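# Tuck chair under desk and park loaded cart in bay

## Task

Shove the office chair fully beneath the desk so that it finishes upright with every wheel on the floor, and move the utility cart into the yellow-taped bay so that all four of its wheels sit inside the tape line and none rest on it. The cart's load must stay aboard with no part overhanging its edges. The robot must not tip or finish leaning, and anything that stays in place only because the robot holds it is not counted as done.

## Robot and tools

Robot: a Hello Robot Stretch 3 with a single arm. It has a two-wheel differential base (0.33 m long, 0.34 m wide) that cannot drive sideways, a lift that moves the arm up and down a mast, and a telescoping arm that reaches out to the robot's right side. To move the gripper forward or back you drive the base. Turning in place pivots about the point midway between the drive wheels, 0.05 m behind the front edge. With the arm retracted and the wrist folded, a turn sweeps a circle of radius 0.28 m; an unfolded, level wrist reaches past that circle.

Frames: the base frame has its origin on the floor between the drive wheels, x forward, y left, z up. hand_pose is reported in it, located where the closed fingertips meet; with all wrist joints at zero its x axis points up, y points back along the arm toward the mast, z toward the rear. The odometry frame is the base frame as it was when the scene began. Heading is in radians, positive counter-clockwise (left), from -3.142 to 3.142.

execute_actions(actions, cameras): actions is a list holding exactly one action object, or empty to just read state and images. An action may contain base, joints, or both, plus optional contact_limits; its motions start together. base takes one key only: translate_m, a relative drive in metres from the base's last reported position, forward positive, range -1 to 1; or rotate_rad, a relative turn in place in radians, left positive, range -3.2 to 3.2. joints is a dictionary of absolute targets by name: lift_m 0 to 1.1 (arm height on mast); arm_m 0 to 0.52 (extension); wrist_yaw_rad -1.345 to 4.42 (0 along the arm, positive toward the front, 3.0 folded over the base); wrist_pitch_rad -1.57 to 0.451 (0 level, negative tips fingertips down); wrist_roll_rad -2.911 to 2.911; gripper_m -0.089 to 0.179 (larger is wider; real fingertip gap is a bit smaller, zero below 0.007); head_pan_rad -3.953 to 1.73 (0 forward, positive left, -1.57 looks along the arm); head_tilt_rad -1.53 to 0.419 (negative looks down). contact_limits currently accepts only arm_m, a motor effort percentage from 1 to 100 at which the arm stops (contact_stop); lower values are gentler but too low stops immediately. cameras is a list from head_camera, nav_camera, wrist_camera, all; omitted, null or ["all"] returns every camera, [] returns none. An unknown key, bad camera name or out-of-range value rejects the whole call with no motion. Each action runs for at most 15 s. Joints omitted from an action may keep pushing toward older targets.

wait(seconds): 0 to 10 s of idle time, then the same state and images as an empty action. zoom_image(camera, region): enlarges [x0, y0, x1, y1] pixels (origin top-left, at most 504 by 504) of that camera's latest full image. finished_scene(scene): closes the current scene by its number after the robot has held the last command; irreversible, and it reports success. Answering without any tool call ends everything.

Results: base_status and joint_status give how each motion ended: done (for the base, wheels turned the commanded amount even if slipping), off_target (stopped short and may still push), contact_stop, time_out or torque_fault (target dropped; a stopped arm or lift goes slack until commanded again). on_its_own describes uncommanded behaviour; its 'held at' is the held target, not the actual position. If a result reports a stop, the remaining calls in that reply are skipped. motor_effort is percent of maximum, positive toward higher joint values, with the peak in brackets; readings are noisy and biased. Positive wheel effort pushes forward. base_odometry integrates wheel turns, so slipping looks like travel; turned_by_wheels and turned_by_imu give rotation since the last result. base_tilt gives forward and right lean in degrees, with a fixed offset up to about 4 degrees. lidar_m lists 12 distances in metres in 30-degree sectors, first straight ahead then counter-clockwise (4th left, 7th behind, 10th right), '-' for none; its plane is 0.17 m above the floor, range 0.15 to 12 m, blind to clear objects, partly blocked by the mast and by the robot when the lift is low. wrist_depth_mm (45 to 1000) and head_depth_mm (280 to 4000, image sideways) are 7x7 grids of median depths read from the top left.

Cameras: head_camera and nav_camera ride the pan/tilt head; wrist_camera is on the gripper. Calibration intrinsics and base-frame extrinsics are given per camera and may be slightly off.

Speed: the base is fast (0.30 m/s, 1.9 rad/s) only when stowed: lift_m under 0.30, arm_m under 0.03, wrist_yaw_rad above 2.54; otherwise 0.10 m/s and 0.63 rad/s.

Gripping: command gripper_m below the object's width to hold it; to let go, command at least 0.02 above the contact value. Neither reading nor status proves a grasp.

Cautions: fold or unfold the wrist only with lift_m between 0.32 and 0.95, wrist_pitch_rad -0.4 and roll near 0; once folded the lift may go down to 0.25. Keep pitch at -0.5 or lower when yaw is below -0.4. Pushing against something rigid with the gripper above about 0.45 m, repeated pushes after a contact_stop, driving while holding or pushing something fixed, or snagging furniture (especially reversing) can tip the robot. If it leans, reverse the last move in small steps, free the gripper, and drop lift_m to about 0.2. Wrist servos that strain for several seconds shut off for 10 s. Avoid drops, slips, slams, hard impacts and excessive pushing. Loose objects may occasionally be nudged by outside disturbances.

Each tool is called after ">>>" by a JSON object that holds its "method" and its "body", one argument or row to a line.

## Session

>>> {"method": "execute_actions", "body": {
  "actions": []
}}

Scene clock: 0.00 s.
base_odometry: x=+0.000 y=+0.000 heading=+0.000 (m, m, rad; odometry frame)
turned_by_wheels: +0.000 (rad since the last result)
turned_by_imu: +0.000 (rad since the last result)
base_tilt: forward=-0.1 right=+0.0 (deg)
lidar_m: 1.94 1.28 1.71 1.03 0.84 0.83 0.91 1.38 2.46 1.45 2.69 1.33
head_depth_mm: 1450 2863 2940 2985 2959 2935 2297 / 1934 2873 3170 3172 3183 3131 2304 / 1887 2822 3026 2971 2811 2865 2363 / 1877 2606 2618 2561 2469 1894 2056 / 1878 2345 2370 2309 2185 2186 2176 / 1843 2102 2073 2051 1983 1363 2015 / 1829 1936 1879 1868 1837 1163 1820
base_status: not commanded
joint_positions: lift_m=+0.352 arm_m=+0.000 wrist_yaw_rad=+2.877 wrist_pitch_rad=-0.358 wrist_roll_rad=+0.006 gripper_m=+0.037 head_pan_rad=-0.002 head_tilt_rad=-0.014
joint_status: not commanded
motor_effort: left_wheel=-1 right_wheel=+1 lift_m=+46 arm_m=+0 wrist_yaw_rad=+1 wrist_pitch_rad=+5 wrist_roll_rad=+0 gripper_m=+0 head_pan_rad=+0 head_tilt_rad=+1 (%)
hand_pose: x=+0.0393 y=+0.0781 z=+0.3781 quat_wxyz=(+0.217, +0.708, +0.033, +0.671) (m; base frame)
wrist_depth_mm: - 928 - - - - - / - 998 - - - - - / - - - - - - - / 741 980 - - - - - / 723 777 828 809 839 862 878 / 619 - - 653 667 686 699 / 521 - 538 553 554 582 580
pictures: head_camera (sideways: a quarter turn clockwise sets it upright), nav_camera (sideways: a quarter turn counterclockwise sets it upright), wrist_camera
Images, in order (width x height): head_camera 896x504, nav_camera 672x504, wrist_camera 644x364.

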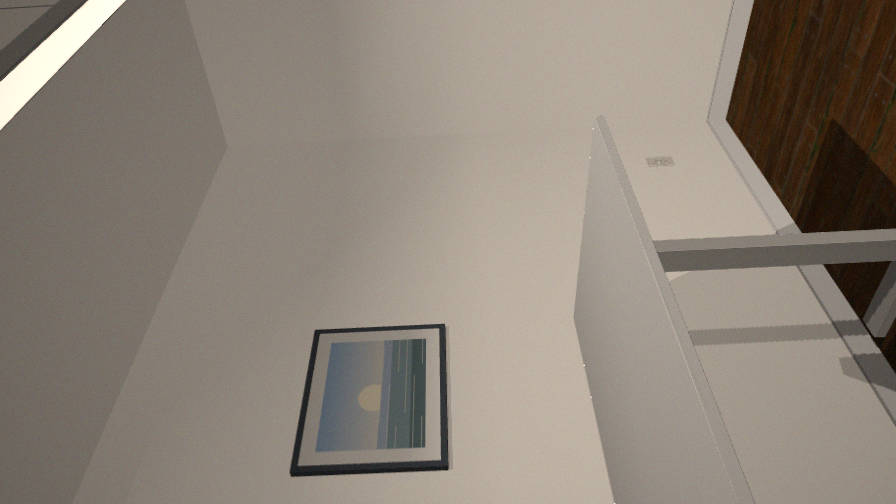

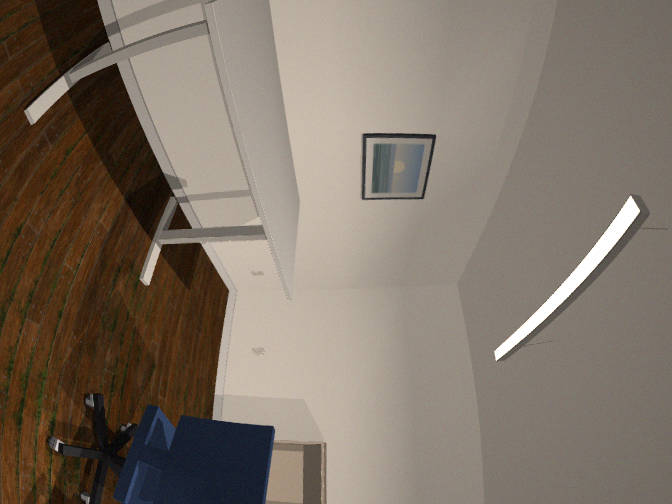

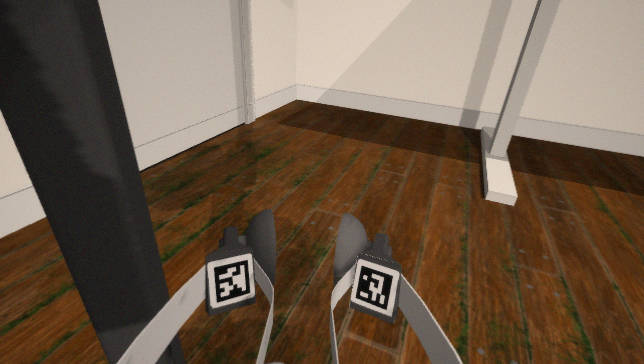

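>>> {"method": "execute_actions", "body": {
  "actions": [
    {"joints":{"head_pan_rad":-0.7,"head_tilt_rad":-0.7,"lift_m":0.27}}
  ],
  "cameras": ["head_camera","nav_camera"]
}}

>>> {"method": "execute_actions", "body": {
  "actions": [
    {"joints":{"head_pan_rad":-1.6}}
  ],
  "cameras": ["head_camera","nav_camera"]
}}

Scene clock: 5.20 s.
base_odometry: x=+0.000 y=+0.000 heading=+0.000 (m, m, rad; odometry frame)
turned_by_wheels: +0.000 (rad since the last result)
turned_by_imu: -0.001 (rad since the last result)
base_tilt: forward=-0.1 right=+0.0 (deg)
lidar_m: 1.93 1.28 1.72 1.03 0.84 0.83 0.91 1.38 2.46 1.45 2.70 1.34
head_depth_mm: 2505 2826 2643 1999 1643 1371 1179 / 2441 2588 1170 1457 1651 1386 1191 / 2451 1048 1145 1363 1607 1390 1196 / 2467 1105 1208 1484 1675 1409 1197 / 2448 1152 1272 1970 1688 1426 1212 / 2492 2759 2854 2124 1710 1430 1220 / 2475 2764 2903 2148 1724 1441 1229
base_status: not commanded
joint_positions: lift_m=+0.271 arm_m=+0.000 wrist_yaw_rad=+2.877 wrist_pitch_rad=-0.359 wrist_roll_rad=+0.006 gripper_m=+0.037 head_pan_rad=-0.693 head_tilt_rad=-0.691
joint_status: all done
motor_effort: left_wheel=+0(1) right_wheel=+1(1) lift_m=+18(33) arm_m=+0(0) wrist_yaw_rad=+0(0) wrist_pitch_rad=+5(5) wrist_roll_rad=+0(0) gripper_m=+0(2) head_pan_rad=-4(35) head_tilt_rad=-4(34) (%)
hand_pose: x=+0.0392 y=+0.0781 z=+0.2970 quat_wxyz=(+0.217, +0.708, +0.033, +0.671) (m; base frame)
wrist_depth_mm: - 925 - - - - - / - - - - - - - / - - - - - - - / 710 833 857 871 919 953 987 / 615 644 684 658 695 710 731 / 503 - - 546 563 572 588 / 447 - - 463 468 480 478
pictures: head_camera (sideways: a quarter turn clockwise sets it upright), nav_camera (sideways: a quarter turn counterclockwise sets it upright)
camera_calibration (this result's frames):
head_camera: T_world_to_cam=[[-0.447912, 0.442289, -0.777017, 1.03751], [0.646475, 0.760552, 0.0602563, -0.0721493], [0.617612, -0.475332, -0.626589, 0.765589], [0, 0, 0, 1]] pos_world=[0.0385201, -0.0400985, 1.29022]
nav_camera: T_world_to_cam=[[0.506473, -0.4331, 0.745593, -0.931072], [-0.67378, -0.738371, 0.0287868, 0.0250295], [0.538057, -0.516946, -0.665779, 0.82438], [0, 0, 0, 1]] pos_world=[0.0448635, 0.0413942, 1.24234]
Images, in order (width x height): head_camera 896x504, nav_camera 672x504.

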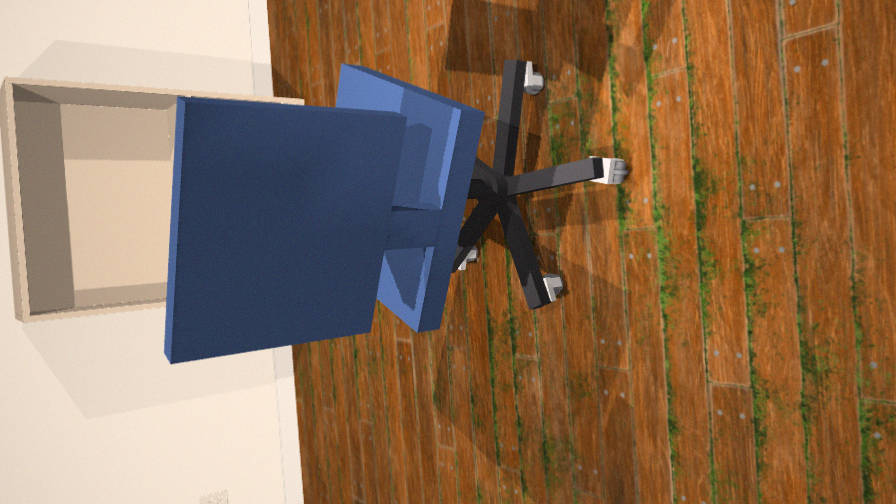

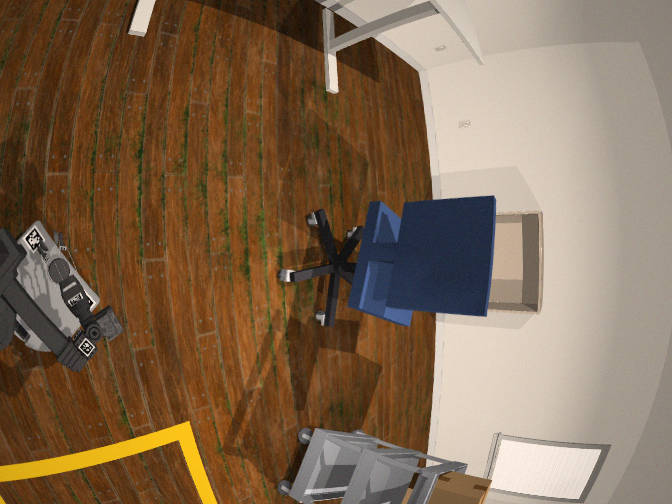

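Scene clock: 6.23 s.
base_odometry: x=+0.000 y=+0.000 heading=+0.000 (m, m, rad; odometry frame)
turned_by_wheels: +0.000 (rad since the last result)
turned_by_imu: +0.000 (rad since the last result)
base_tilt: forward=+0.0 right=+0.0 (deg)
lidar_m: 1.94 1.28 1.71 1.03 0.84 0.83 0.91 1.38 2.47 1.45 2.70 1.33
head_depth_mm: 2257 2384 2518 2014 1635 1373 1181 / 2400 2494 2641 2046 1652 1377 1192 / 2543 2541 1984 1935 1646 1390 1194 / 1593 1578 1907 1955 1687 1409 1207 / 1449 1466 1852 1938 1694 1417 1214 / 3175 3333 2703 2122 1710 1424 1219 / 2965 3240 2885 2158 1719 1443 1227
base_status: not commanded
joint_positions: lift_m=+0.271 arm_m=+0.000 wrist_yaw_rad=+2.877 wrist_pitch_rad=-0.359 wrist_roll_rad=+0.006 gripper_m=+0.037 head_pan_rad=-1.593 head_tilt_rad=-0.691
joint_status: all done
motor_effort: left_wheel=+0(0) right_wheel=+1(1) lift_m=+18(17) arm_m=+1(1) wrist_yaw_rad=+0(0) wrist_pitch_rad=+5(5) wrist_roll_rad=+1(1) gripper_m=-1(1) head_pan_rad=-3(40) head_tilt_rad=-3(4) (%)
hand_pose: x=+0.0392 y=+0.0781 z=+0.2970 quat_wxyz=(+0.217, +0.708, +0.033, +0.671) (m; base frame)
wrist_depth_mm: - 926 - - - - - / - 985 - - - - - / - - - - - - - / 707 819 834 880 912 936 968 / 624 656 676 682 704 729 750 / 513 - - 542 560 568 581 / 454 - - 464 466 477 490
pictures: head_camera (sideways: a quarter turn clockwise sets it upright), nav_camera (sideways: a quarter turn counterclockwise sets it upright)
camera_calibration (this result's frames):
head_camera: T_world_to_cam=[[0.0680007, 0.625984, -0.776865, 1.03417], [0.997618, -0.0335949, 0.0602535, -0.0742876], [0.011619, -0.779112, -0.626777, 0.76953], [0, 0, 0, 1]] pos_world=[-0.00515476, -0.0503189, 1.29021]
nav_camera: T_world_to_cam=[[-0.0243977, -0.666135, 0.745432, -0.927623], [-0.997218, 0.0687501, 0.0287981, 0.0269878], [-0.070432, -0.742656, -0.665959, 0.828326], [0, 0, 0, 1]] pos_world=[0.0626215, -0.00461596, 1.24233]
Images, in order (width x height): head_camera 896x504, nav_camera 672x504.

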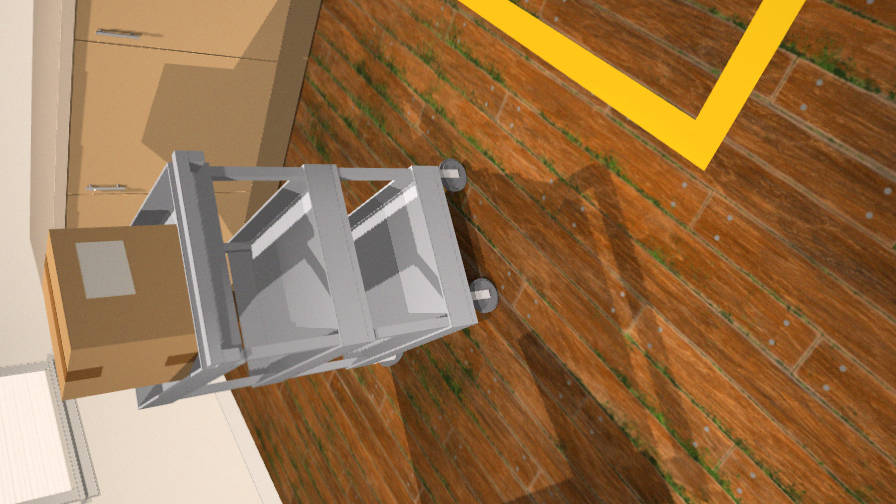

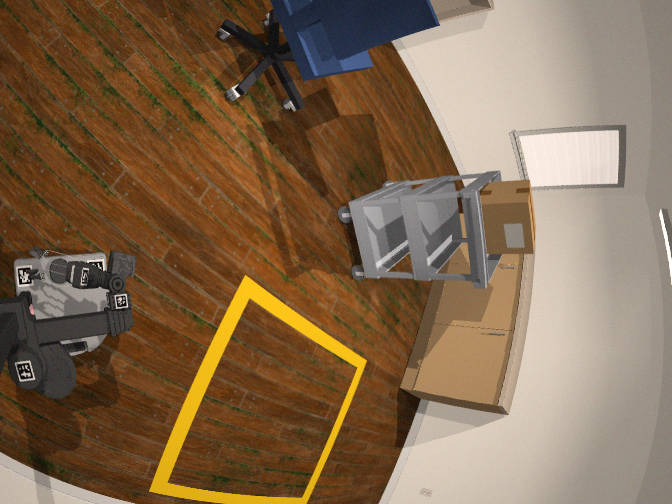

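>>> {"method": "execute_actions", "body": {
  "actions": [
    {"base":{"rotate_rad":-1.25}}
  ],
  "cameras": []
}}

>>> {"method": "execute_actions", "body": {
  "actions": [
    {"base":{"translate_m":0.5}}
  ],
  "cameras": []
}}

>>> {"method": "execute_actions", "body": {
  "actions": [
    {"base":{"rotate_rad":2.15}}
  ],
  "cameras": []
}}

>>> {"method": "execute_actions", "body": {
  "actions": [
    {"joints":{"lift_m":0.62}}
  ],
  "cameras": []
}}

>>> {"method": "execute_actions", "body": {
  "actions": [
    {"joints":{"wrist_yaw_rad":0,"gripper_m":0,"head_tilt_rad":-0.9}}
  ]
}}

Scene clock: 28.03 s.
base_odometry: x=+0.000 y=+0.000 heading=-1.250 (m, m, rad; odometry frame)
turned_by_wheels: -1.250 (rad since the last result)
turned_by_imu: -1.255 (rad since the last result)
base_tilt: forward=-0.1 right=-0.1 (deg)
lidar_m: 1.45 1.34 1.93 1.82 1.72 1.24 0.87 0.83 0.85 1.12 2.47 1.48
head_depth_mm: 888 973 1072 1183 1335 1368 1187 / 989 1083 1209 1360 1528 1394 1190 / 1104 1224 1386 1587 1654 1400 1192 / 1255 1419 1643 1888 1683 1406 1208 / 1458 1676 1982 2106 1713 1412 1213 / 1716 2069 2491 2143 1719 1423 1225 / 2122 2632 2898 2159 1712 1437 1231
base_status: done
joint_positions: lift_m=+0.271 arm_m=+0.000 wrist_yaw_rad=+2.877 wrist_pitch_rad=-0.359 wrist_roll_rad=+0.006 gripper_m=+0.037 head_pan_rad=-1.593 head_tilt_rad=-0.692
joint_status: not commanded
motor_effort: left_wheel=+2(12) right_wheel=-1(5) lift_m=+17(18) arm_m=+1(1) wrist_yaw_rad=+1(0) wrist_pitch_rad=+5(5) wrist_roll_rad=+0(0) gripper_m=-1(0) head_pan_rad=-3(3) head_tilt_rad=-3(4) (%)
hand_pose: x=+0.0392 y=+0.0781 z=+0.2970 quat_wxyz=(+0.217, +0.708, +0.033, +0.671) (m; base frame)
wrist_depth_mm: - - - - - - - / - - - - - - - / - - - - - - - / 775 814 860 863 885 946 908 / 618 643 680 677 696 734 743 / 513 - - 534 557 569 589 / 451 - - 463 468 478 483
pictures: none
No camera images: the call's "cameras" was empty. Leave "cameras" out to get every camera's image.

Scene clock: 31.43 s.
base_odometry: x=+0.158 y=-0.474 heading=-1.250 (m, m, rad; odometry frame)
turned_by_wheels: +0.000 (rad since the last result)
turned_by_imu: -0.002 (rad since the last result)
base_tilt: forward=-0.1 right=+0.0 (deg)
lidar_m: 0.96 0.93 2.58 1.87 1.55 1.87 1.32 1.25 1.28 1.66 2.15 0.97
head_depth_mm: 1340 1463 1611 1778 1632 1370 1182 / 1501 1635 1822 1952 1657 1388 1186 / 1659 1864 2107 2066 1666 1399 1192 / 1895 2152 2428 2073 1672 1405 1202 / 2173 2515 2666 2093 1679 1412 1213 / 2491 2802 2835 2131 1716 1429 1222 / 2378 2625 2748 2157 1732 1432 1223
base_status: done
joint_positions: lift_m=+0.271 arm_m=+0.000 wrist_yaw_rad=+2.877 wrist_pitch_rad=-0.359 wrist_roll_rad=+0.006 gripper_m=+0.037 head_pan_rad=-1.593 head_tilt_rad=-0.692
joint_status: not commanded
motor_effort: left_wheel=+2(14) right_wheel=-1(3) lift_m=+18(18) arm_m=+0(1) wrist_yaw_rad=+0(0) wrist_pitch_rad=+5(5) wrist_roll_rad=+0(0) gripper_m=-1(1) head_pan_rad=-3(2) head_tilt_rad=-4(4) (%)
hand_pose: x=+0.0392 y=+0.0781 z=+0.2970 quat_wxyz=(+0.217, +0.708, +0.033, +0.671) (m; base frame)
wrist_depth_mm: - - - - - 715 682 / - - - - - - - / - - - - - 947 - / 782 820 850 874 893 856 911 / 619 634 676 675 700 716 723 / 513 - - 550 560 578 583 / 450 - - 464 458 477 486
pictures: none
No camera images: the call's "cameras" was empty. Leave "cameras" out to get every camera's image.

Scene clock: 34.00 s.
base_odometry: x=+0.158 y=-0.474 heading=+0.900 (m, m, rad; odometry frame)
turned_by_wheels: +2.150 (rad since the last result)
turned_by_imu: +2.155 (rad since the last result)
base_tilt: forward=+0.0 right=+0.0 (deg)
lidar_m: 1.55 1.77 1.30 1.25 1.29 1.75 2.15 0.96 1.07 0.93 2.60 1.86
head_depth_mm: 2187 2417 2573 2006 1641 1376 1184 / 2162 2395 2593 2032 1644 1390 1191 / 2078 2287 2500 2052 1572 1369 1194 / 2111 2312 2518 1283 1038 1374 1207 / 2092 2288 693 757 909 1354 1195 / 2068 2307 723 806 993 1374 1219 / 2119 2347 762 862 1121 1431 1233
base_status: done
joint_positions: lift_m=+0.271 arm_m=+0.000 wrist_yaw_rad=+2.877 wrist_pitch_rad=-0.359 wrist_roll_rad=+0.006 gripper_m=+0.037 head_pan_rad=-1.593 head_tilt_rad=-0.692
joint_status: not commanded
motor_effort: left_wheel=-4(11) right_wheel=+3(8) lift_m=+18(18) arm_m=+0(0) wrist_yaw_rad=-1(0) wrist_pitch_rad=+5(5) wrist_roll_rad=+0(0) gripper_m=+0(1) head_pan_rad=-2(3) head_tilt_rad=-3(5) (%)
hand_pose: x=+0.0392 y=+0.0780 z=+0.2970 quat_wxyz=(+0.217, +0.708, +0.033, +0.671) (m; base frame)
wrist_depth_mm: - - - - - - - / - - - - - - - / - - - - - - - / 764 818 836 868 916 935 - / 618 647 676 663 690 710 734 / 510 - - 541 559 574 580 / 445 - - 469 463 473 488
pictures: none
No camera images: the call's "cameras" was empty. Leave "cameras" out to get every camera's image.

Scene clock: 38.00 s.
base_odometry: x=+0.158 y=-0.474 heading=+0.900 (m, m, rad; odometry frame)
turned_by_wheels: +0.000 (rad since the last result)
turned_by_imu: -0.001 (rad since the last result)
base_tilt: forward=-0.1 right=+0.0 (deg)
lidar_m: 1.55 1.78 1.30 1.25 1.29 1.75 2.16 0.96 1.08 0.93 2.60 1.86
head_depth_mm: 2168 2422 2587 2010 1632 1362 1185 / 2160 2432 2546 2025 1633 1389 1186 / 2077 2268 2520 2049 1571 1364 1191 / 2089 2312 2515 1290 1044 1363 1205 / 2107 2282 693 760 905 1352 1186 / 2092 2296 725 807 996 1379 1215 / 2126 2385 761 864 1117 1435 1231
base_status: not commanded
joint_positions: lift_m=+0.619 arm_m=+0.000 wrist_yaw_rad=+2.877 wrist_pitch_rad=-0.359 wrist_roll_rad=+0.006 gripper_m=+0.037 head_pan_rad=-1.593 head_tilt_rad=-0.692
joint_status: all done
motor_effort: left_wheel=-3(3) right_wheel=+2(2) lift_m=+69(75) arm_m=+0(0) wrist_yaw_rad=+0(0) wrist_pitch_rad=+6(5) wrist_roll_rad=+0(0) gripper_m=+1(1) head_pan_rad=-3(3) head_tilt_rad=-4(4) (%)
hand_pose: x=+0.0392 y=+0.0780 z=+0.6454 quat_wxyz=(+0.217, +0.708, +0.033, +0.671) (m; base frame)
wrist_depth_mm: - - - - - - - / - - - - - - - / - - - - - - - / - - - - - - - / - - - - - - - / 970 - - - - - - / 815 - 829 855 861 890 905
pictures: none
No camera images: the call's "cameras" was empty. Leave "cameras" out to get every camera's image.

Scene clock: 40.43 s.
base_odometry: x=+0.158 y=-0.474 heading=+0.900 (m, m, rad; odometry frame)
turned_by_wheels: +0.000 (rad since the last result)
turned_by_imu: -0.001 (rad since the last result)
base_tilt: forward=+0.0 right=+0.0 (deg)
lidar_m: 1.55 1.77 1.30 1.25 1.29 1.74 2.16 0.96 1.07 0.93 2.60 1.86
head_depth_mm: 2288 2394 1955 1633 1419 1246 - / 2274 2429 1969 1655 1420 1265 - / 2125 2336 1878 1631 1431 - - / 2137 2351 1267 1070 1442 1271 1130 / 2113 665 748 1028 1403 1271 1133 / 2118 670 793 1020 1436 1291 1146 / 2247 702 844 1132 1478 1290 1149
base_status: not commanded
joint_positions: lift_m=+0.619 arm_m=+0.000 wrist_yaw_rad=+0.001 wrist_pitch_rad=-0.359 wrist_roll_rad=+0.006 gripper_m=+0.000 head_pan_rad=-1.593 head_tilt_rad=-0.889
joint_status: all done
motor_effort: left_wheel=-3(4) right_wheel=+3(2) lift_m=+69(69) arm_m=+0(1) wrist_yaw_rad=-2(3) wrist_pitch_rad=+5(5) wrist_roll_rad=+0(0) gripper_m=-2(81) head_pan_rad=-3(3) head_tilt_rad=-4(21) (%)
hand_pose: x=-0.0212 y=-0.3768 z=+0.6454 quat_wxyz=(+0.694, +0.127, -0.698, -0.126) (m; base frame)
wrist_depth_mm: 465 400 364 - - - - / 522 437 388 - - - - / - 492 425 886 - - - / - 557 599 695 - - - / - - 517 - - - - / 950 905 881 - - - - / 834 819 825 855 851 896 902
pictures: head_camera (sideways: a quarter turn clockwise sets it upright), nav_camera (sideways: a quarter turn counterclockwise sets it upright), wrist_camera
camera_calibration (this result's frames):
head_camera: T_world_to_cam=[[0.0715144, 0.766012, -0.638836, 0.854266], [0.997337, -0.0457438, 0.0567965, -0.0697702], [0.014284, -0.641197, -0.767244, 0.952206], [0, 0, 0, 1]] pos_world=[-0.00510916, -0.0470183, 1.28027]
nav_camera: T_world_to_cam=[[-0.0277783, -0.799268, 0.600333, -0.738526], [-0.997327, 0.0627668, 0.0374184, 0.0157743], [-0.0675883, -0.597688, -0.798875, 1.00116], [0, 0, 0, 1]] pos_world=[0.062884, 0.00711265, 1.24257]
wrist_camera: T_world_to_cam=[[-0.998829, 0.0208469, 0.0436535, -0.0511261], [-0.0276496, 0.494445, -0.868769, 0.785756], [-0.0396954, -0.868959, -0.49329, 0.153471], [0, 0, 0, 1]] pos_world=[-0.0232484, -0.254087, 0.760578]
Images, in order (width x height): head_camera 896x504, nav_camera 672x504, wrist_camera 644x364.

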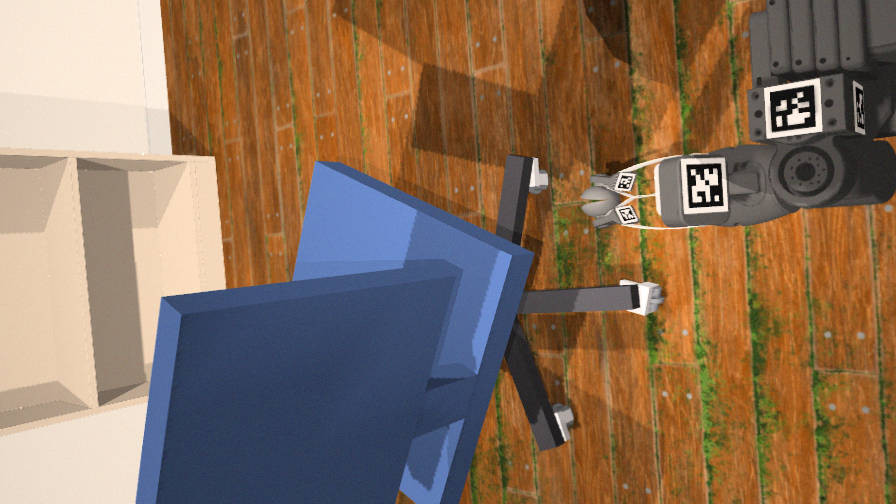

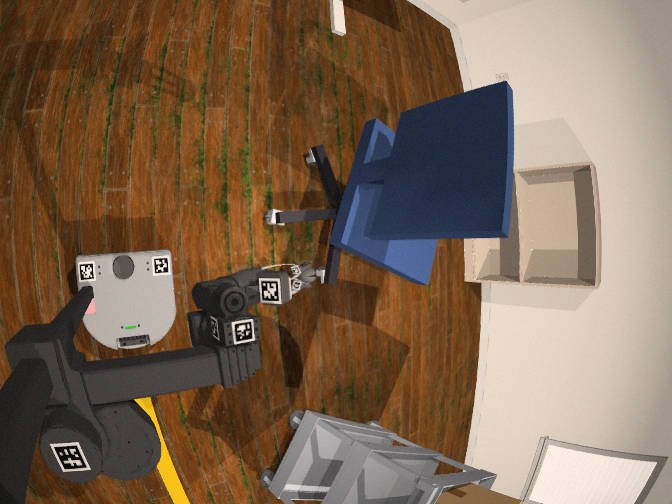

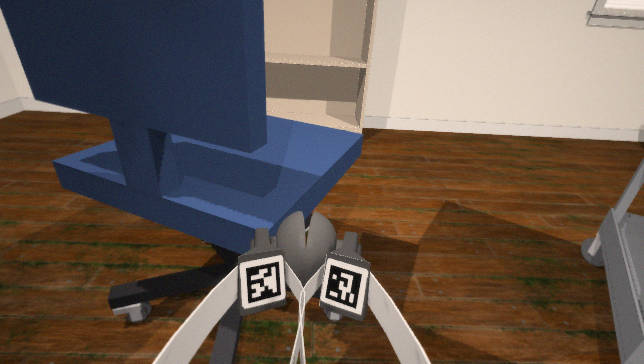

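>>> {"method": "execute_actions", "body": {
  "actions": [
    {"base":{"translate_m":0.56},"joints":{"arm_m":0.15}}
  ],
  "cameras": []
}}

>>> {"method": "execute_actions", "body": {
  "actions": [
    {"joints":{"arm_m":0.45}}
  ],
  "cameras": ["nav_camera"]
}}

>>> {"method": "execute_actions", "body": {
  "actions": [
    {"base":{"translate_m":-0.4}}
  ],
  "cameras": ["nav_camera","head_camera"]
}}

Scene clock: 52.50 s.
base_odometry: x=+0.506 y=-0.036 heading=+0.900 (m, m, rad; odometry frame)
turned_by_wheels: +0.000 (rad since the last result)
turned_by_imu: -0.005 (rad since the last result)
base_tilt: forward=-0.1 right=+0.0 (deg)
lidar_m: 1.00 1.49 1.29 1.23 1.30 1.76 1.67 1.42 0.99 2.19 1.43 1.45
head_depth_mm: 2062 749 869 1056 1353 1263 - / 2023 780 912 1125 1485 1208 1113 / 2124 2281 1881 1625 - 1230 1124 / 2227 2407 2001 1684 1450 1266 1132 / 2233 2433 2027 1705 1458 1276 1134 / 2235 2461 2039 1716 1466 1290 1144 / 2234 2430 2050 1720 1479 1293 1151
base_status: done
joint_positions: lift_m=+0.619 arm_m=+0.150 wrist_yaw_rad=+0.000 wrist_pitch_rad=-0.359 wrist_roll_rad=+0.006 gripper_m=+0.000 head_pan_rad=-1.593 head_tilt_rad=-0.889
joint_status: all done
motor_effort: left_wheel=-3(6) right_wheel=+2(7) lift_m=+69(69) arm_m=+5(4) wrist_yaw_rad=-1(2) wrist_pitch_rad=+5(5) wrist_roll_rad=+0(0) gripper_m=-2(4) head_pan_rad=-2(4) head_tilt_rad=-5(5) (%)
hand_pose: x=-0.0214 y=-0.5261 z=+0.6454 quat_wxyz=(+0.694, +0.126, -0.698, -0.127) (m; base frame)
wrist_depth_mm: - - - - 355 325 299 / - - - - 379 345 313 / - - - - 405 364 329 / - - - - 604 386 350 / - - - - 499 419 486 / 922 991 - - 900 450 418 / 820 829 827 849 771 789 752
pictures: none
No camera images: the call's "cameras" was empty. Leave "cameras" out to get every camera's image.

Scene clock: 55.93 s.
base_odometry: x=+0.506 y=-0.036 heading=+0.900 (m, m, rad; odometry frame)
turned_by_wheels: +0.000 (rad since the last result)
turned_by_imu: -0.001 (rad since the last result)
base_tilt: forward=-0.1 right=+0.1 (deg)
lidar_m: 1.00 1.48 1.29 1.23 1.30 1.75 1.67 1.42 0.99 2.19 1.43 1.44
head_depth_mm: 2042 747 874 1056 1351 - - / 1995 780 896 1126 1395 1252 1115 / 2125 2276 1515 1595 1406 1254 1119 / 2230 2440 2057 1673 1451 1268 1132 / 2226 2447 2018 1697 1459 1278 1135 / 2241 2435 2051 1722 1471 1283 1142 / 2218 2464 2100 1723 1483 1295 1153
base_status: not commanded
joint_positions: lift_m=+0.619 arm_m=+0.450 wrist_yaw_rad=+0.000 wrist_pitch_rad=-0.359 wrist_roll_rad=+0.006 gripper_m=+0.000 head_pan_rad=-1.593 head_tilt_rad=-0.889
joint_status: all done
motor_effort: left_wheel=-2(2) right_wheel=+2(2) lift_m=+69(69) arm_m=+5(5) wrist_yaw_rad=+0(1) wrist_pitch_rad=+5(5) wrist_roll_rad=+0(0) gripper_m=-3(3) head_pan_rad=-3(3) head_tilt_rad=-5(5) (%)
hand_pose: x=-0.0215 y=-0.8261 z=+0.6454 quat_wxyz=(+0.694, +0.126, -0.698, -0.127) (m; base frame)
wrist_depth_mm: - - - - - - 92 / - - - - - - 97 / - - - - - - 103 / - - - - - 124 109 / - - - - - 129 115 / 947 961 - - 417 138 123 / 804 819 841 866 336 150 132
pictures: nav_camera (sideways: a quarter turn counterclockwise sets it upright)
camera_calibration (this result's frames):
nav_camera: T_world_to_cam=[[-0.0277828, -0.799476, 0.600055, -0.738165], [-0.997327, 0.0627537, 0.0374324, 0.0157561], [-0.067582, -0.597411, -0.799082, 1.00143], [0, 0, 0, 1]] pos_world=[0.0628844, 0.00713321, 1.24258]
Images, in order (width x height): nav_camera 672x504.

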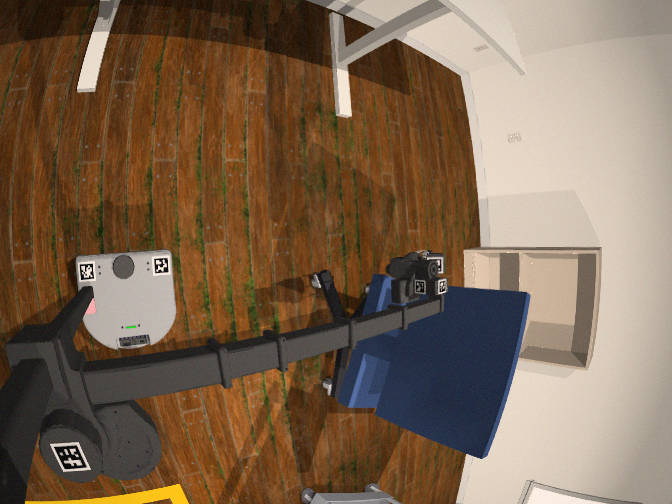

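Scene clock: 61.03 s.
base_odometry: x=+0.257 y=-0.349 heading=+0.900 (m, m, rad; odometry frame)
turned_by_wheels: +0.000 (rad since the last result)
turned_by_imu: +0.002 (rad since the last result)
base_tilt: forward=+0.0 right=+0.1 (deg)
lidar_m: 1.39 1.78 1.30 1.25 1.29 1.75 2.32 1.08 1.00 2.22 2.60 1.73
head_depth_mm: 2191 758 887 1090 1409 - - / 2003 775 895 1089 1403 1254 1114 / 2019 794 885 1517 1430 1254 1123 / 2117 2315 2076 1672 1442 1268 1129 / 2121 2342 2032 1706 1469 1276 1137 / 2234 2464 2060 1715 1470 1282 1139 / 2202 2462 2078 1738 1483 1294 1150
base_status: done
joint_positions: lift_m=+0.619 arm_m=+0.450 wrist_yaw_rad=+0.064 wrist_pitch_rad=-0.360 wrist_roll_rad=+0.005 gripper_m=+0.000 head_pan_rad=-1.593 head_tilt_rad=-0.889
joint_status: not commanded
on_its_own: wrist_yaw_rad is held at +0.048, not at your +0.000, by its stall guard, which is not easing now; wrist_yaw_rad is at rest, and its effort (-13) is outside its rest range (-12 to +12)
motor_effort: left_wheel=+8(40) right_wheel=-7(38) lift_m=+68(69) arm_m=+4(4) wrist_yaw_rad=-13(52) wrist_pitch_rad=+5(6) wrist_roll_rad=+1(1) gripper_m=-5(9) head_pan_rad=-3(3) head_tilt_rad=-4(5) (%)
hand_pose: x=-0.0067 y=-0.8255 z=+0.6450 quat_wxyz=(+0.698, +0.149, -0.693, -0.105) (m; base frame)
wrist_depth_mm: - - - - 93 86 80 / - - - - 99 91 85 / - - - - 106 97 90 / - - - - 114 104 96 / - - - - 123 112 103 / 942 988 - - 134 121 110 / 834 828 832 820 146 133 120
pictures: head_camera (sideways: a quarter turn clockwise sets it upright), nav_camera (sideways: a quarter turn counterclockwise sets it upright)
camera_calibration (this result's frames):
head_camera: T_world_to_cam=[[0.0715201, 0.766258, -0.63854, 0.85388], [0.997337, -0.045766, 0.0567875, -0.0697585], [0.0142905, -0.640901, -0.767491, 0.952527], [0, 0, 0, 1]] pos_world=[-0.00510899, -0.0470099, 1.28025]
nav_camera: T_world_to_cam=[[-0.0277837, -0.799499, 0.600024, -0.738124], [-0.997327, 0.0627526, 0.0374339, 0.0157541], [-0.0675815, -0.59738, -0.799105, 1.00146], [0, 0, 0, 1]] pos_world=[0.0628845, 0.00713549, 1.24258]
Images, in order (width x height): head_camera 896x504, nav_camera 672x504.

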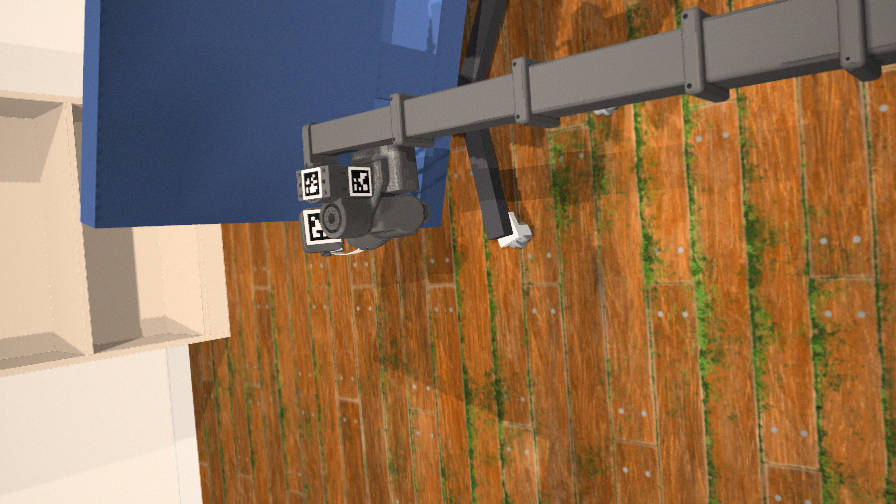

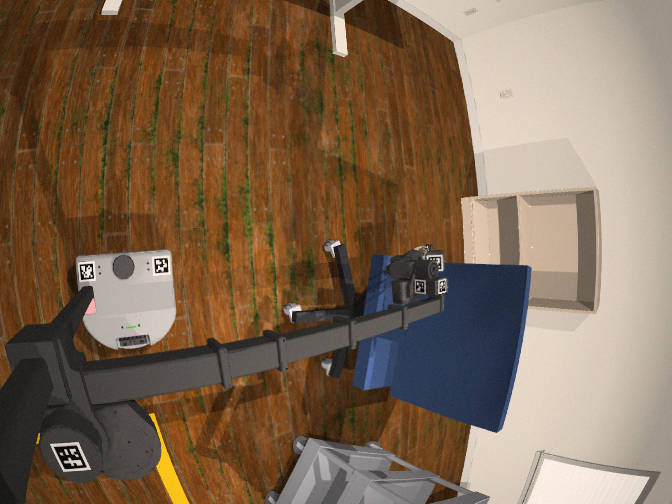

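>>> {"method": "execute_actions", "body": {
  "actions": [
    {"joints":{"arm_m":0.0,"wrist_yaw_rad":-1.3,"wrist_pitch_rad":-0.5,"lift_m":0.7},"base":{"translate_m":0.1}}
  ],
  "cameras": []
}}

>>> {"method": "execute_actions", "body": {
  "actions": [
    {"base":{"rotate_rad":-1.0}}
  ],
  "cameras": []
}}

>>> {"method": "execute_actions", "body": {
  "actions": [
    {"base":{"translate_m":0.28}}
  ],
  "cameras": []
}}

>>> {"method": "execute_actions", "body": {
  "actions": [
    {"base":{"rotate_rad":1.0}}
  ],
  "cameras": []
}}

>>> {"method": "execute_actions", "body": {
  "actions": [
    {"joints":{"arm_m":0.5}}
  ]
}}

Scene clock: 80.13 s.
base_odometry: x=+0.320 y=-0.271 heading=+0.900 (m, m, rad; odometry frame)
turned_by_wheels: +0.000 (rad since the last result)
turned_by_imu: -0.003 (rad since the last result)
base_tilt: forward=-0.1 right=+0.0 (deg)
lidar_m: 1.29 1.79 1.27 1.25 1.29 1.75 2.42 1.16 1.04 2.21 2.50 1.65
head_depth_mm: 2280 2424 1238 1120 1353 1286 - / 2109 2298 1245 1477 1421 1295 - / 2135 2325 1998 1634 1436 1279 - / 2113 2309 2012 1678 1451 1271 1133 / 2164 2380 2048 1697 1465 1282 1142 / 2240 2458 2070 1706 1468 1286 1145 / 2245 2439 2088 1731 1484 1300 1153
base_status: done
joint_positions: lift_m=+0.699 arm_m=+0.001 wrist_yaw_rad=-1.299 wrist_pitch_rad=-0.521 wrist_roll_rad=+0.006 gripper_m=+0.000 head_pan_rad=-1.593 head_tilt_rad=-0.889
joint_status: all done
motor_effort: left_wheel=-2(30) right_wheel=+2(19) lift_m=+69(71) arm_m=-3(3) wrist_yaw_rad=-2(34) wrist_pitch_rad=+7(18) wrist_roll_rad=+1(1) gripper_m=-2(5) head_pan_rad=-4(3) head_tilt_rad=-5(5) (%)
hand_pose: x=-0.2239 y=-0.2019 z=+0.6894 quat_wxyz=(+0.432, -0.269, -0.655, -0.558) (m; base frame)
wrist_depth_mm: 506 - - - - - - / 669 - - - - - - / 676 - - - - - - / 564 - - - - - - / 985 - - - - - - / 789 928 957 - 989 996 - / 793 775 819 849 850 888 885
pictures: none
No camera images: the call's "cameras" was empty. Leave "cameras" out to get every camera's image.

Scene clock: 82.67 s.
base_odometry: x=+0.320 y=-0.271 heading=-0.100 (m, m, rad; odometry frame)
turned_by_wheels: -1.000 (rad since the last result)
turned_by_imu: -1.007 (rad since the last result)
base_tilt: forward=-0.1 right=+0.0 (deg)
lidar_m: 2.39 1.65 1.29 1.71 1.28 1.25 1.31 1.83 1.38 1.16 1.04 2.21
head_depth_mm: 2072 2333 1944 1632 1409 1290 - / 1220 1498 1783 1658 1428 1299 - / 1211 1557 1720 1665 1437 1283 - / 1142 1520 1577 1648 1442 1266 1130 / 1240 1665 1914 1684 1456 1280 1140 / 3092 2535 2051 1640 1469 1288 1142 / 2947 2597 1016 1119 1421 1294 1149
base_status: done
joint_positions: lift_m=+0.699 arm_m=+0.001 wrist_yaw_rad=-1.299 wrist_pitch_rad=-0.521 wrist_roll_rad=+0.006 gripper_m=+0.000 head_pan_rad=-1.593 head_tilt_rad=-0.889
joint_status: not commanded
motor_effort: left_wheel=+2(9) right_wheel=-1(3) lift_m=+69(69) arm_m=-3(4) wrist_yaw_rad=+0(1) wrist_pitch_rad=+6(6) wrist_roll_rad=+1(1) gripper_m=-2(2) head_pan_rad=-3(3) head_tilt_rad=-5(5) (%)
hand_pose: x=-0.2240 y=-0.2019 z=+0.6895 quat_wxyz=(+0.432, -0.270, -0.655, -0.558) (m; base frame)
wrist_depth_mm: - - - - - - 910 / - - - - - - 964 / - - - - - - - / - - - - - - - / - - - - - - - / 918 939 976 - - 996 - / 802 809 826 842 855 865 876
pictures: none
No camera images: the call's "cameras" was empty. Leave "cameras" out to get every camera's image.

Scene clock: 86.93 s.
base_odometry: x=+0.598 y=-0.299 heading=-0.099 (m, m, rad; odometry frame)
turned_by_wheels: +0.000 (rad since the last result)
turned_by_imu: -0.002 (rad since the last result)
base_tilt: forward=-0.1 right=+0.1 (deg)
lidar_m: 2.19 1.39 1.58 1.20 1.51 1.48 1.56 2.17 1.24 1.18 0.91 1.96
head_depth_mm: 1203 1514 1756 1642 1409 1285 - / 1134 1498 1645 1651 1432 1295 - / 1257 1618 1842 1660 1437 1277 - / 2660 1634 1850 1553 1441 1273 1129 / 3050 865 1129 1106 1397 1277 1138 / 909 1100 1301 1087 1384 1283 1144 / 2573 2612 2061 1096 1004 1271 1152
base_status: done
joint_positions: lift_m=+0.699 arm_m=+0.001 wrist_yaw_rad=-1.299 wrist_pitch_rad=-0.521 wrist_roll_rad=+0.006 gripper_m=+0.000 head_pan_rad=-1.593 head_tilt_rad=-0.889
joint_status: not commanded
motor_effort: left_wheel=+2(10) right_wheel=-1(2) lift_m=+69(69) arm_m=-3(3) wrist_yaw_rad=+0(0) wrist_pitch_rad=+6(6) wrist_roll_rad=+1(1) gripper_m=-3(3) head_pan_rad=-3(3) head_tilt_rad=-5(4) (%)
hand_pose: x=-0.2240 y=-0.2019 z=+0.6895 quat_wxyz=(+0.432, -0.270, -0.655, -0.558) (m; base frame)
wrist_depth_mm: - - - - - - - / - - - - - - - / - - - - - - - / - - - - - - - / - - - - - - - / 937 918 955 - - - - / 799 827 836 843 865 855 865
pictures: none
No camera images: the call's "cameras" was empty. Leave "cameras" out to get every camera's image.

Scene clock: 89.47 s.
base_odometry: x=+0.598 y=-0.299 heading=+0.900 (m, m, rad; odometry frame)
turned_by_wheels: +1.000 (rad since the last result)
turned_by_imu: +1.006 (rad since the last result)
base_tilt: forward=-0.1 right=+0.0 (deg)
lidar_m: 1.59 1.21 1.53 1.48 1.54 2.08 1.29 1.18 0.90 1.95 2.30 1.39
head_depth_mm: 1924 2191 1939 1041 1354 1285 - / 1927 2195 1958 1660 1426 1302 - / 1943 2192 1978 1669 1447 1273 - / 1925 2203 2017 1685 1447 1270 1131 / 2046 2303 2032 1692 1459 1276 1134 / 2021 2333 2046 1716 1482 1292 1146 / 2007 2319 2087 1731 1484 1293 1148
base_status: done
joint_positions: lift_m=+0.699 arm_m=+0.001 wrist_yaw_rad=-1.299 wrist_pitch_rad=-0.521 wrist_roll_rad=+0.006 gripper_m=+0.000 head_pan_rad=-1.593 head_tilt_rad=-0.889
joint_status: not commanded
motor_effort: left_wheel=-2(8) right_wheel=+3(6) lift_m=+69(69) arm_m=-4(3) wrist_yaw_rad=-1(2) wrist_pitch_rad=+6(6) wrist_roll_rad=+1(1) gripper_m=-3(4) head_pan_rad=-2(2) head_tilt_rad=-5(5) (%)
hand_pose: x=-0.2240 y=-0.2019 z=+0.6895 quat_wxyz=(+0.432, -0.270, -0.655, -0.558) (m; base frame)
wrist_depth_mm: - 761 596 - - - - / - - 774 - - - - / 673 698 755 - - - - / 541 564 - - - - - / 470 844 - - - - - / 856 857 868 - 975 995 - / 807 800 812 835 857 876 884
pictures: none
No camera images: the call's "cameras" was empty. Leave "cameras" out to get every camera's image.

Scene clock: 94.33 s.
base_odometry: x=+0.598 y=-0.299 heading=+0.900 (m, m, rad; odometry frame)
turned_by_wheels: +0.000 (rad since the last result)
turned_by_imu: -0.001 (rad since the last result)
base_tilt: forward=-0.1 right=+0.0 (deg)
lidar_m: 1.59 1.20 1.54 1.48 1.54 2.08 1.29 1.19 0.91 1.96 2.29 1.39
head_depth_mm: 1930 2157 1953 1048 - - 1106 / 1938 2181 2040 1615 1419 1248 1116 / 1923 2234 1877 1667 1443 1265 1123 / 1933 2204 1968 1683 1448 1270 1131 / 2024 2307 2028 1696 1456 1277 1131 / 2025 2352 2044 1710 1468 1285 1142 / 2015 2319 2060 1728 1480 1300 1153
base_status: not commanded
joint_positions: lift_m=+0.699 arm_m=+0.500 wrist_yaw_rad=-1.299 wrist_pitch_rad=-0.521 wrist_roll_rad=+0.006 gripper_m=+0.000 head_pan_rad=-1.593 head_tilt_rad=-0.889
joint_status: all done
motor_effort: left_wheel=-3(4) right_wheel=+3(3) lift_m=+69(69) arm_m=+4(5) wrist_yaw_rad=+0(0) wrist_pitch_rad=+6(6) wrist_roll_rad=+1(1) gripper_m=-3(2) head_pan_rad=-3(3) head_tilt_rad=-5(5) (%)
hand_pose: x=-0.2241 y=-0.7008 z=+0.6895 quat_wxyz=(+0.432, -0.270, -0.655, -0.558) (m; base frame)
wrist_depth_mm: - - - 681 556 460 - / - - - - 586 488 - / - - - 735 686 - - / - - 566 582 593 - - / - - 472 505 499 - - / 896 957 668 - 427 993 - / 797 803 730 358 385 871 876
pictures: head_camera (sideways: a quarter turn clockwise sets it upright), nav_camera (sideways: a quarter turn counterclockwise sets it upright), wrist_camera
camera_calibration (this result's frames):
head_camera: T_world_to_cam=[[0.0715229, 0.766388, -0.638383, 0.853676], [0.997337, -0.0457774, 0.0567827, -0.0697523], [0.0142941, -0.640744, -0.767621, 0.952697], [0, 0, 0, 1]] pos_world=[-0.00510888, -0.0470055, 1.28024]
nav_camera: T_world_to_cam=[[-0.0277863, -0.799622, 0.599861, -0.737911], [-0.997327, 0.0627449, 0.0374422, 0.0157434], [-0.0675778, -0.597217, -0.799228, 1.00162], [0, 0, 0, 1]] pos_world=[0.0628848, 0.00714761, 1.24258]
wrist_camera: T_world_to_cam=[[-0.253415, 0.966207, 0.0471738, 0.578199], [0.59762, 0.194717, -0.777776, 0.846015], [-0.760678, -0.168908, -0.626768, 0.306793], [0, 0, 0, 1]] pos_world=[-0.1257, -0.671573, 0.823022]
Images, in order (width x height): head_camera 896x504, nav_camera 672x504, wrist_camera 644x364.

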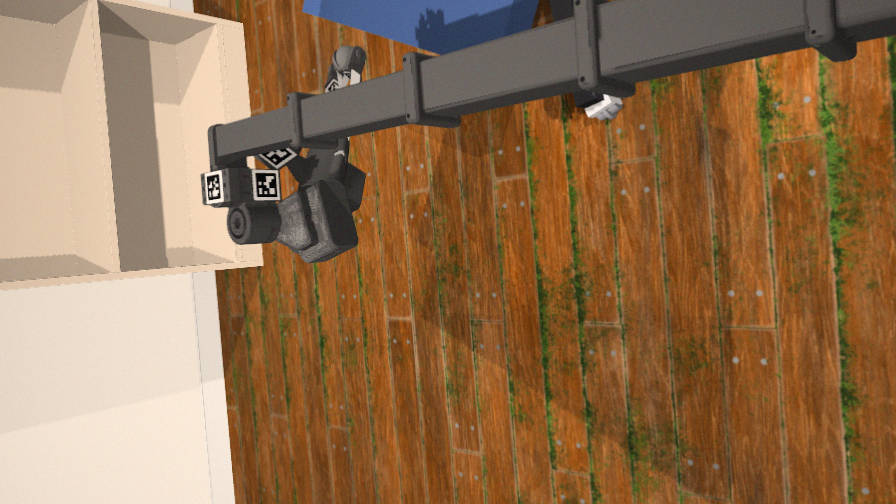

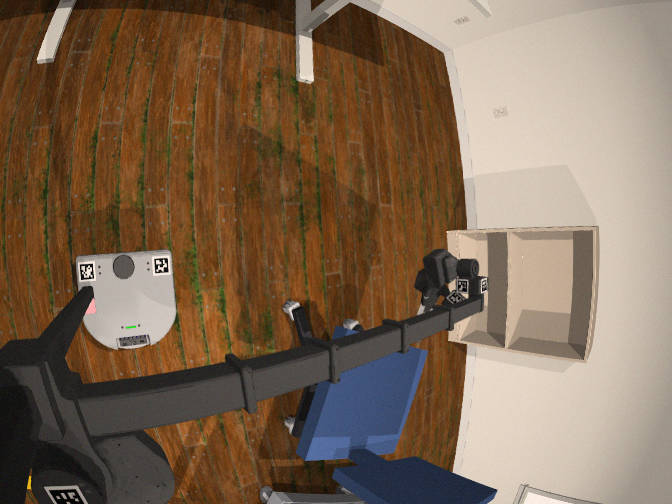

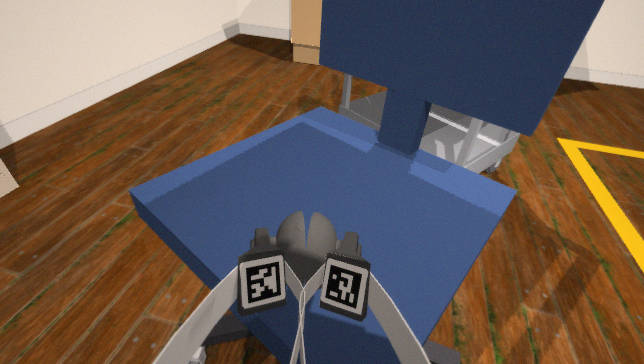

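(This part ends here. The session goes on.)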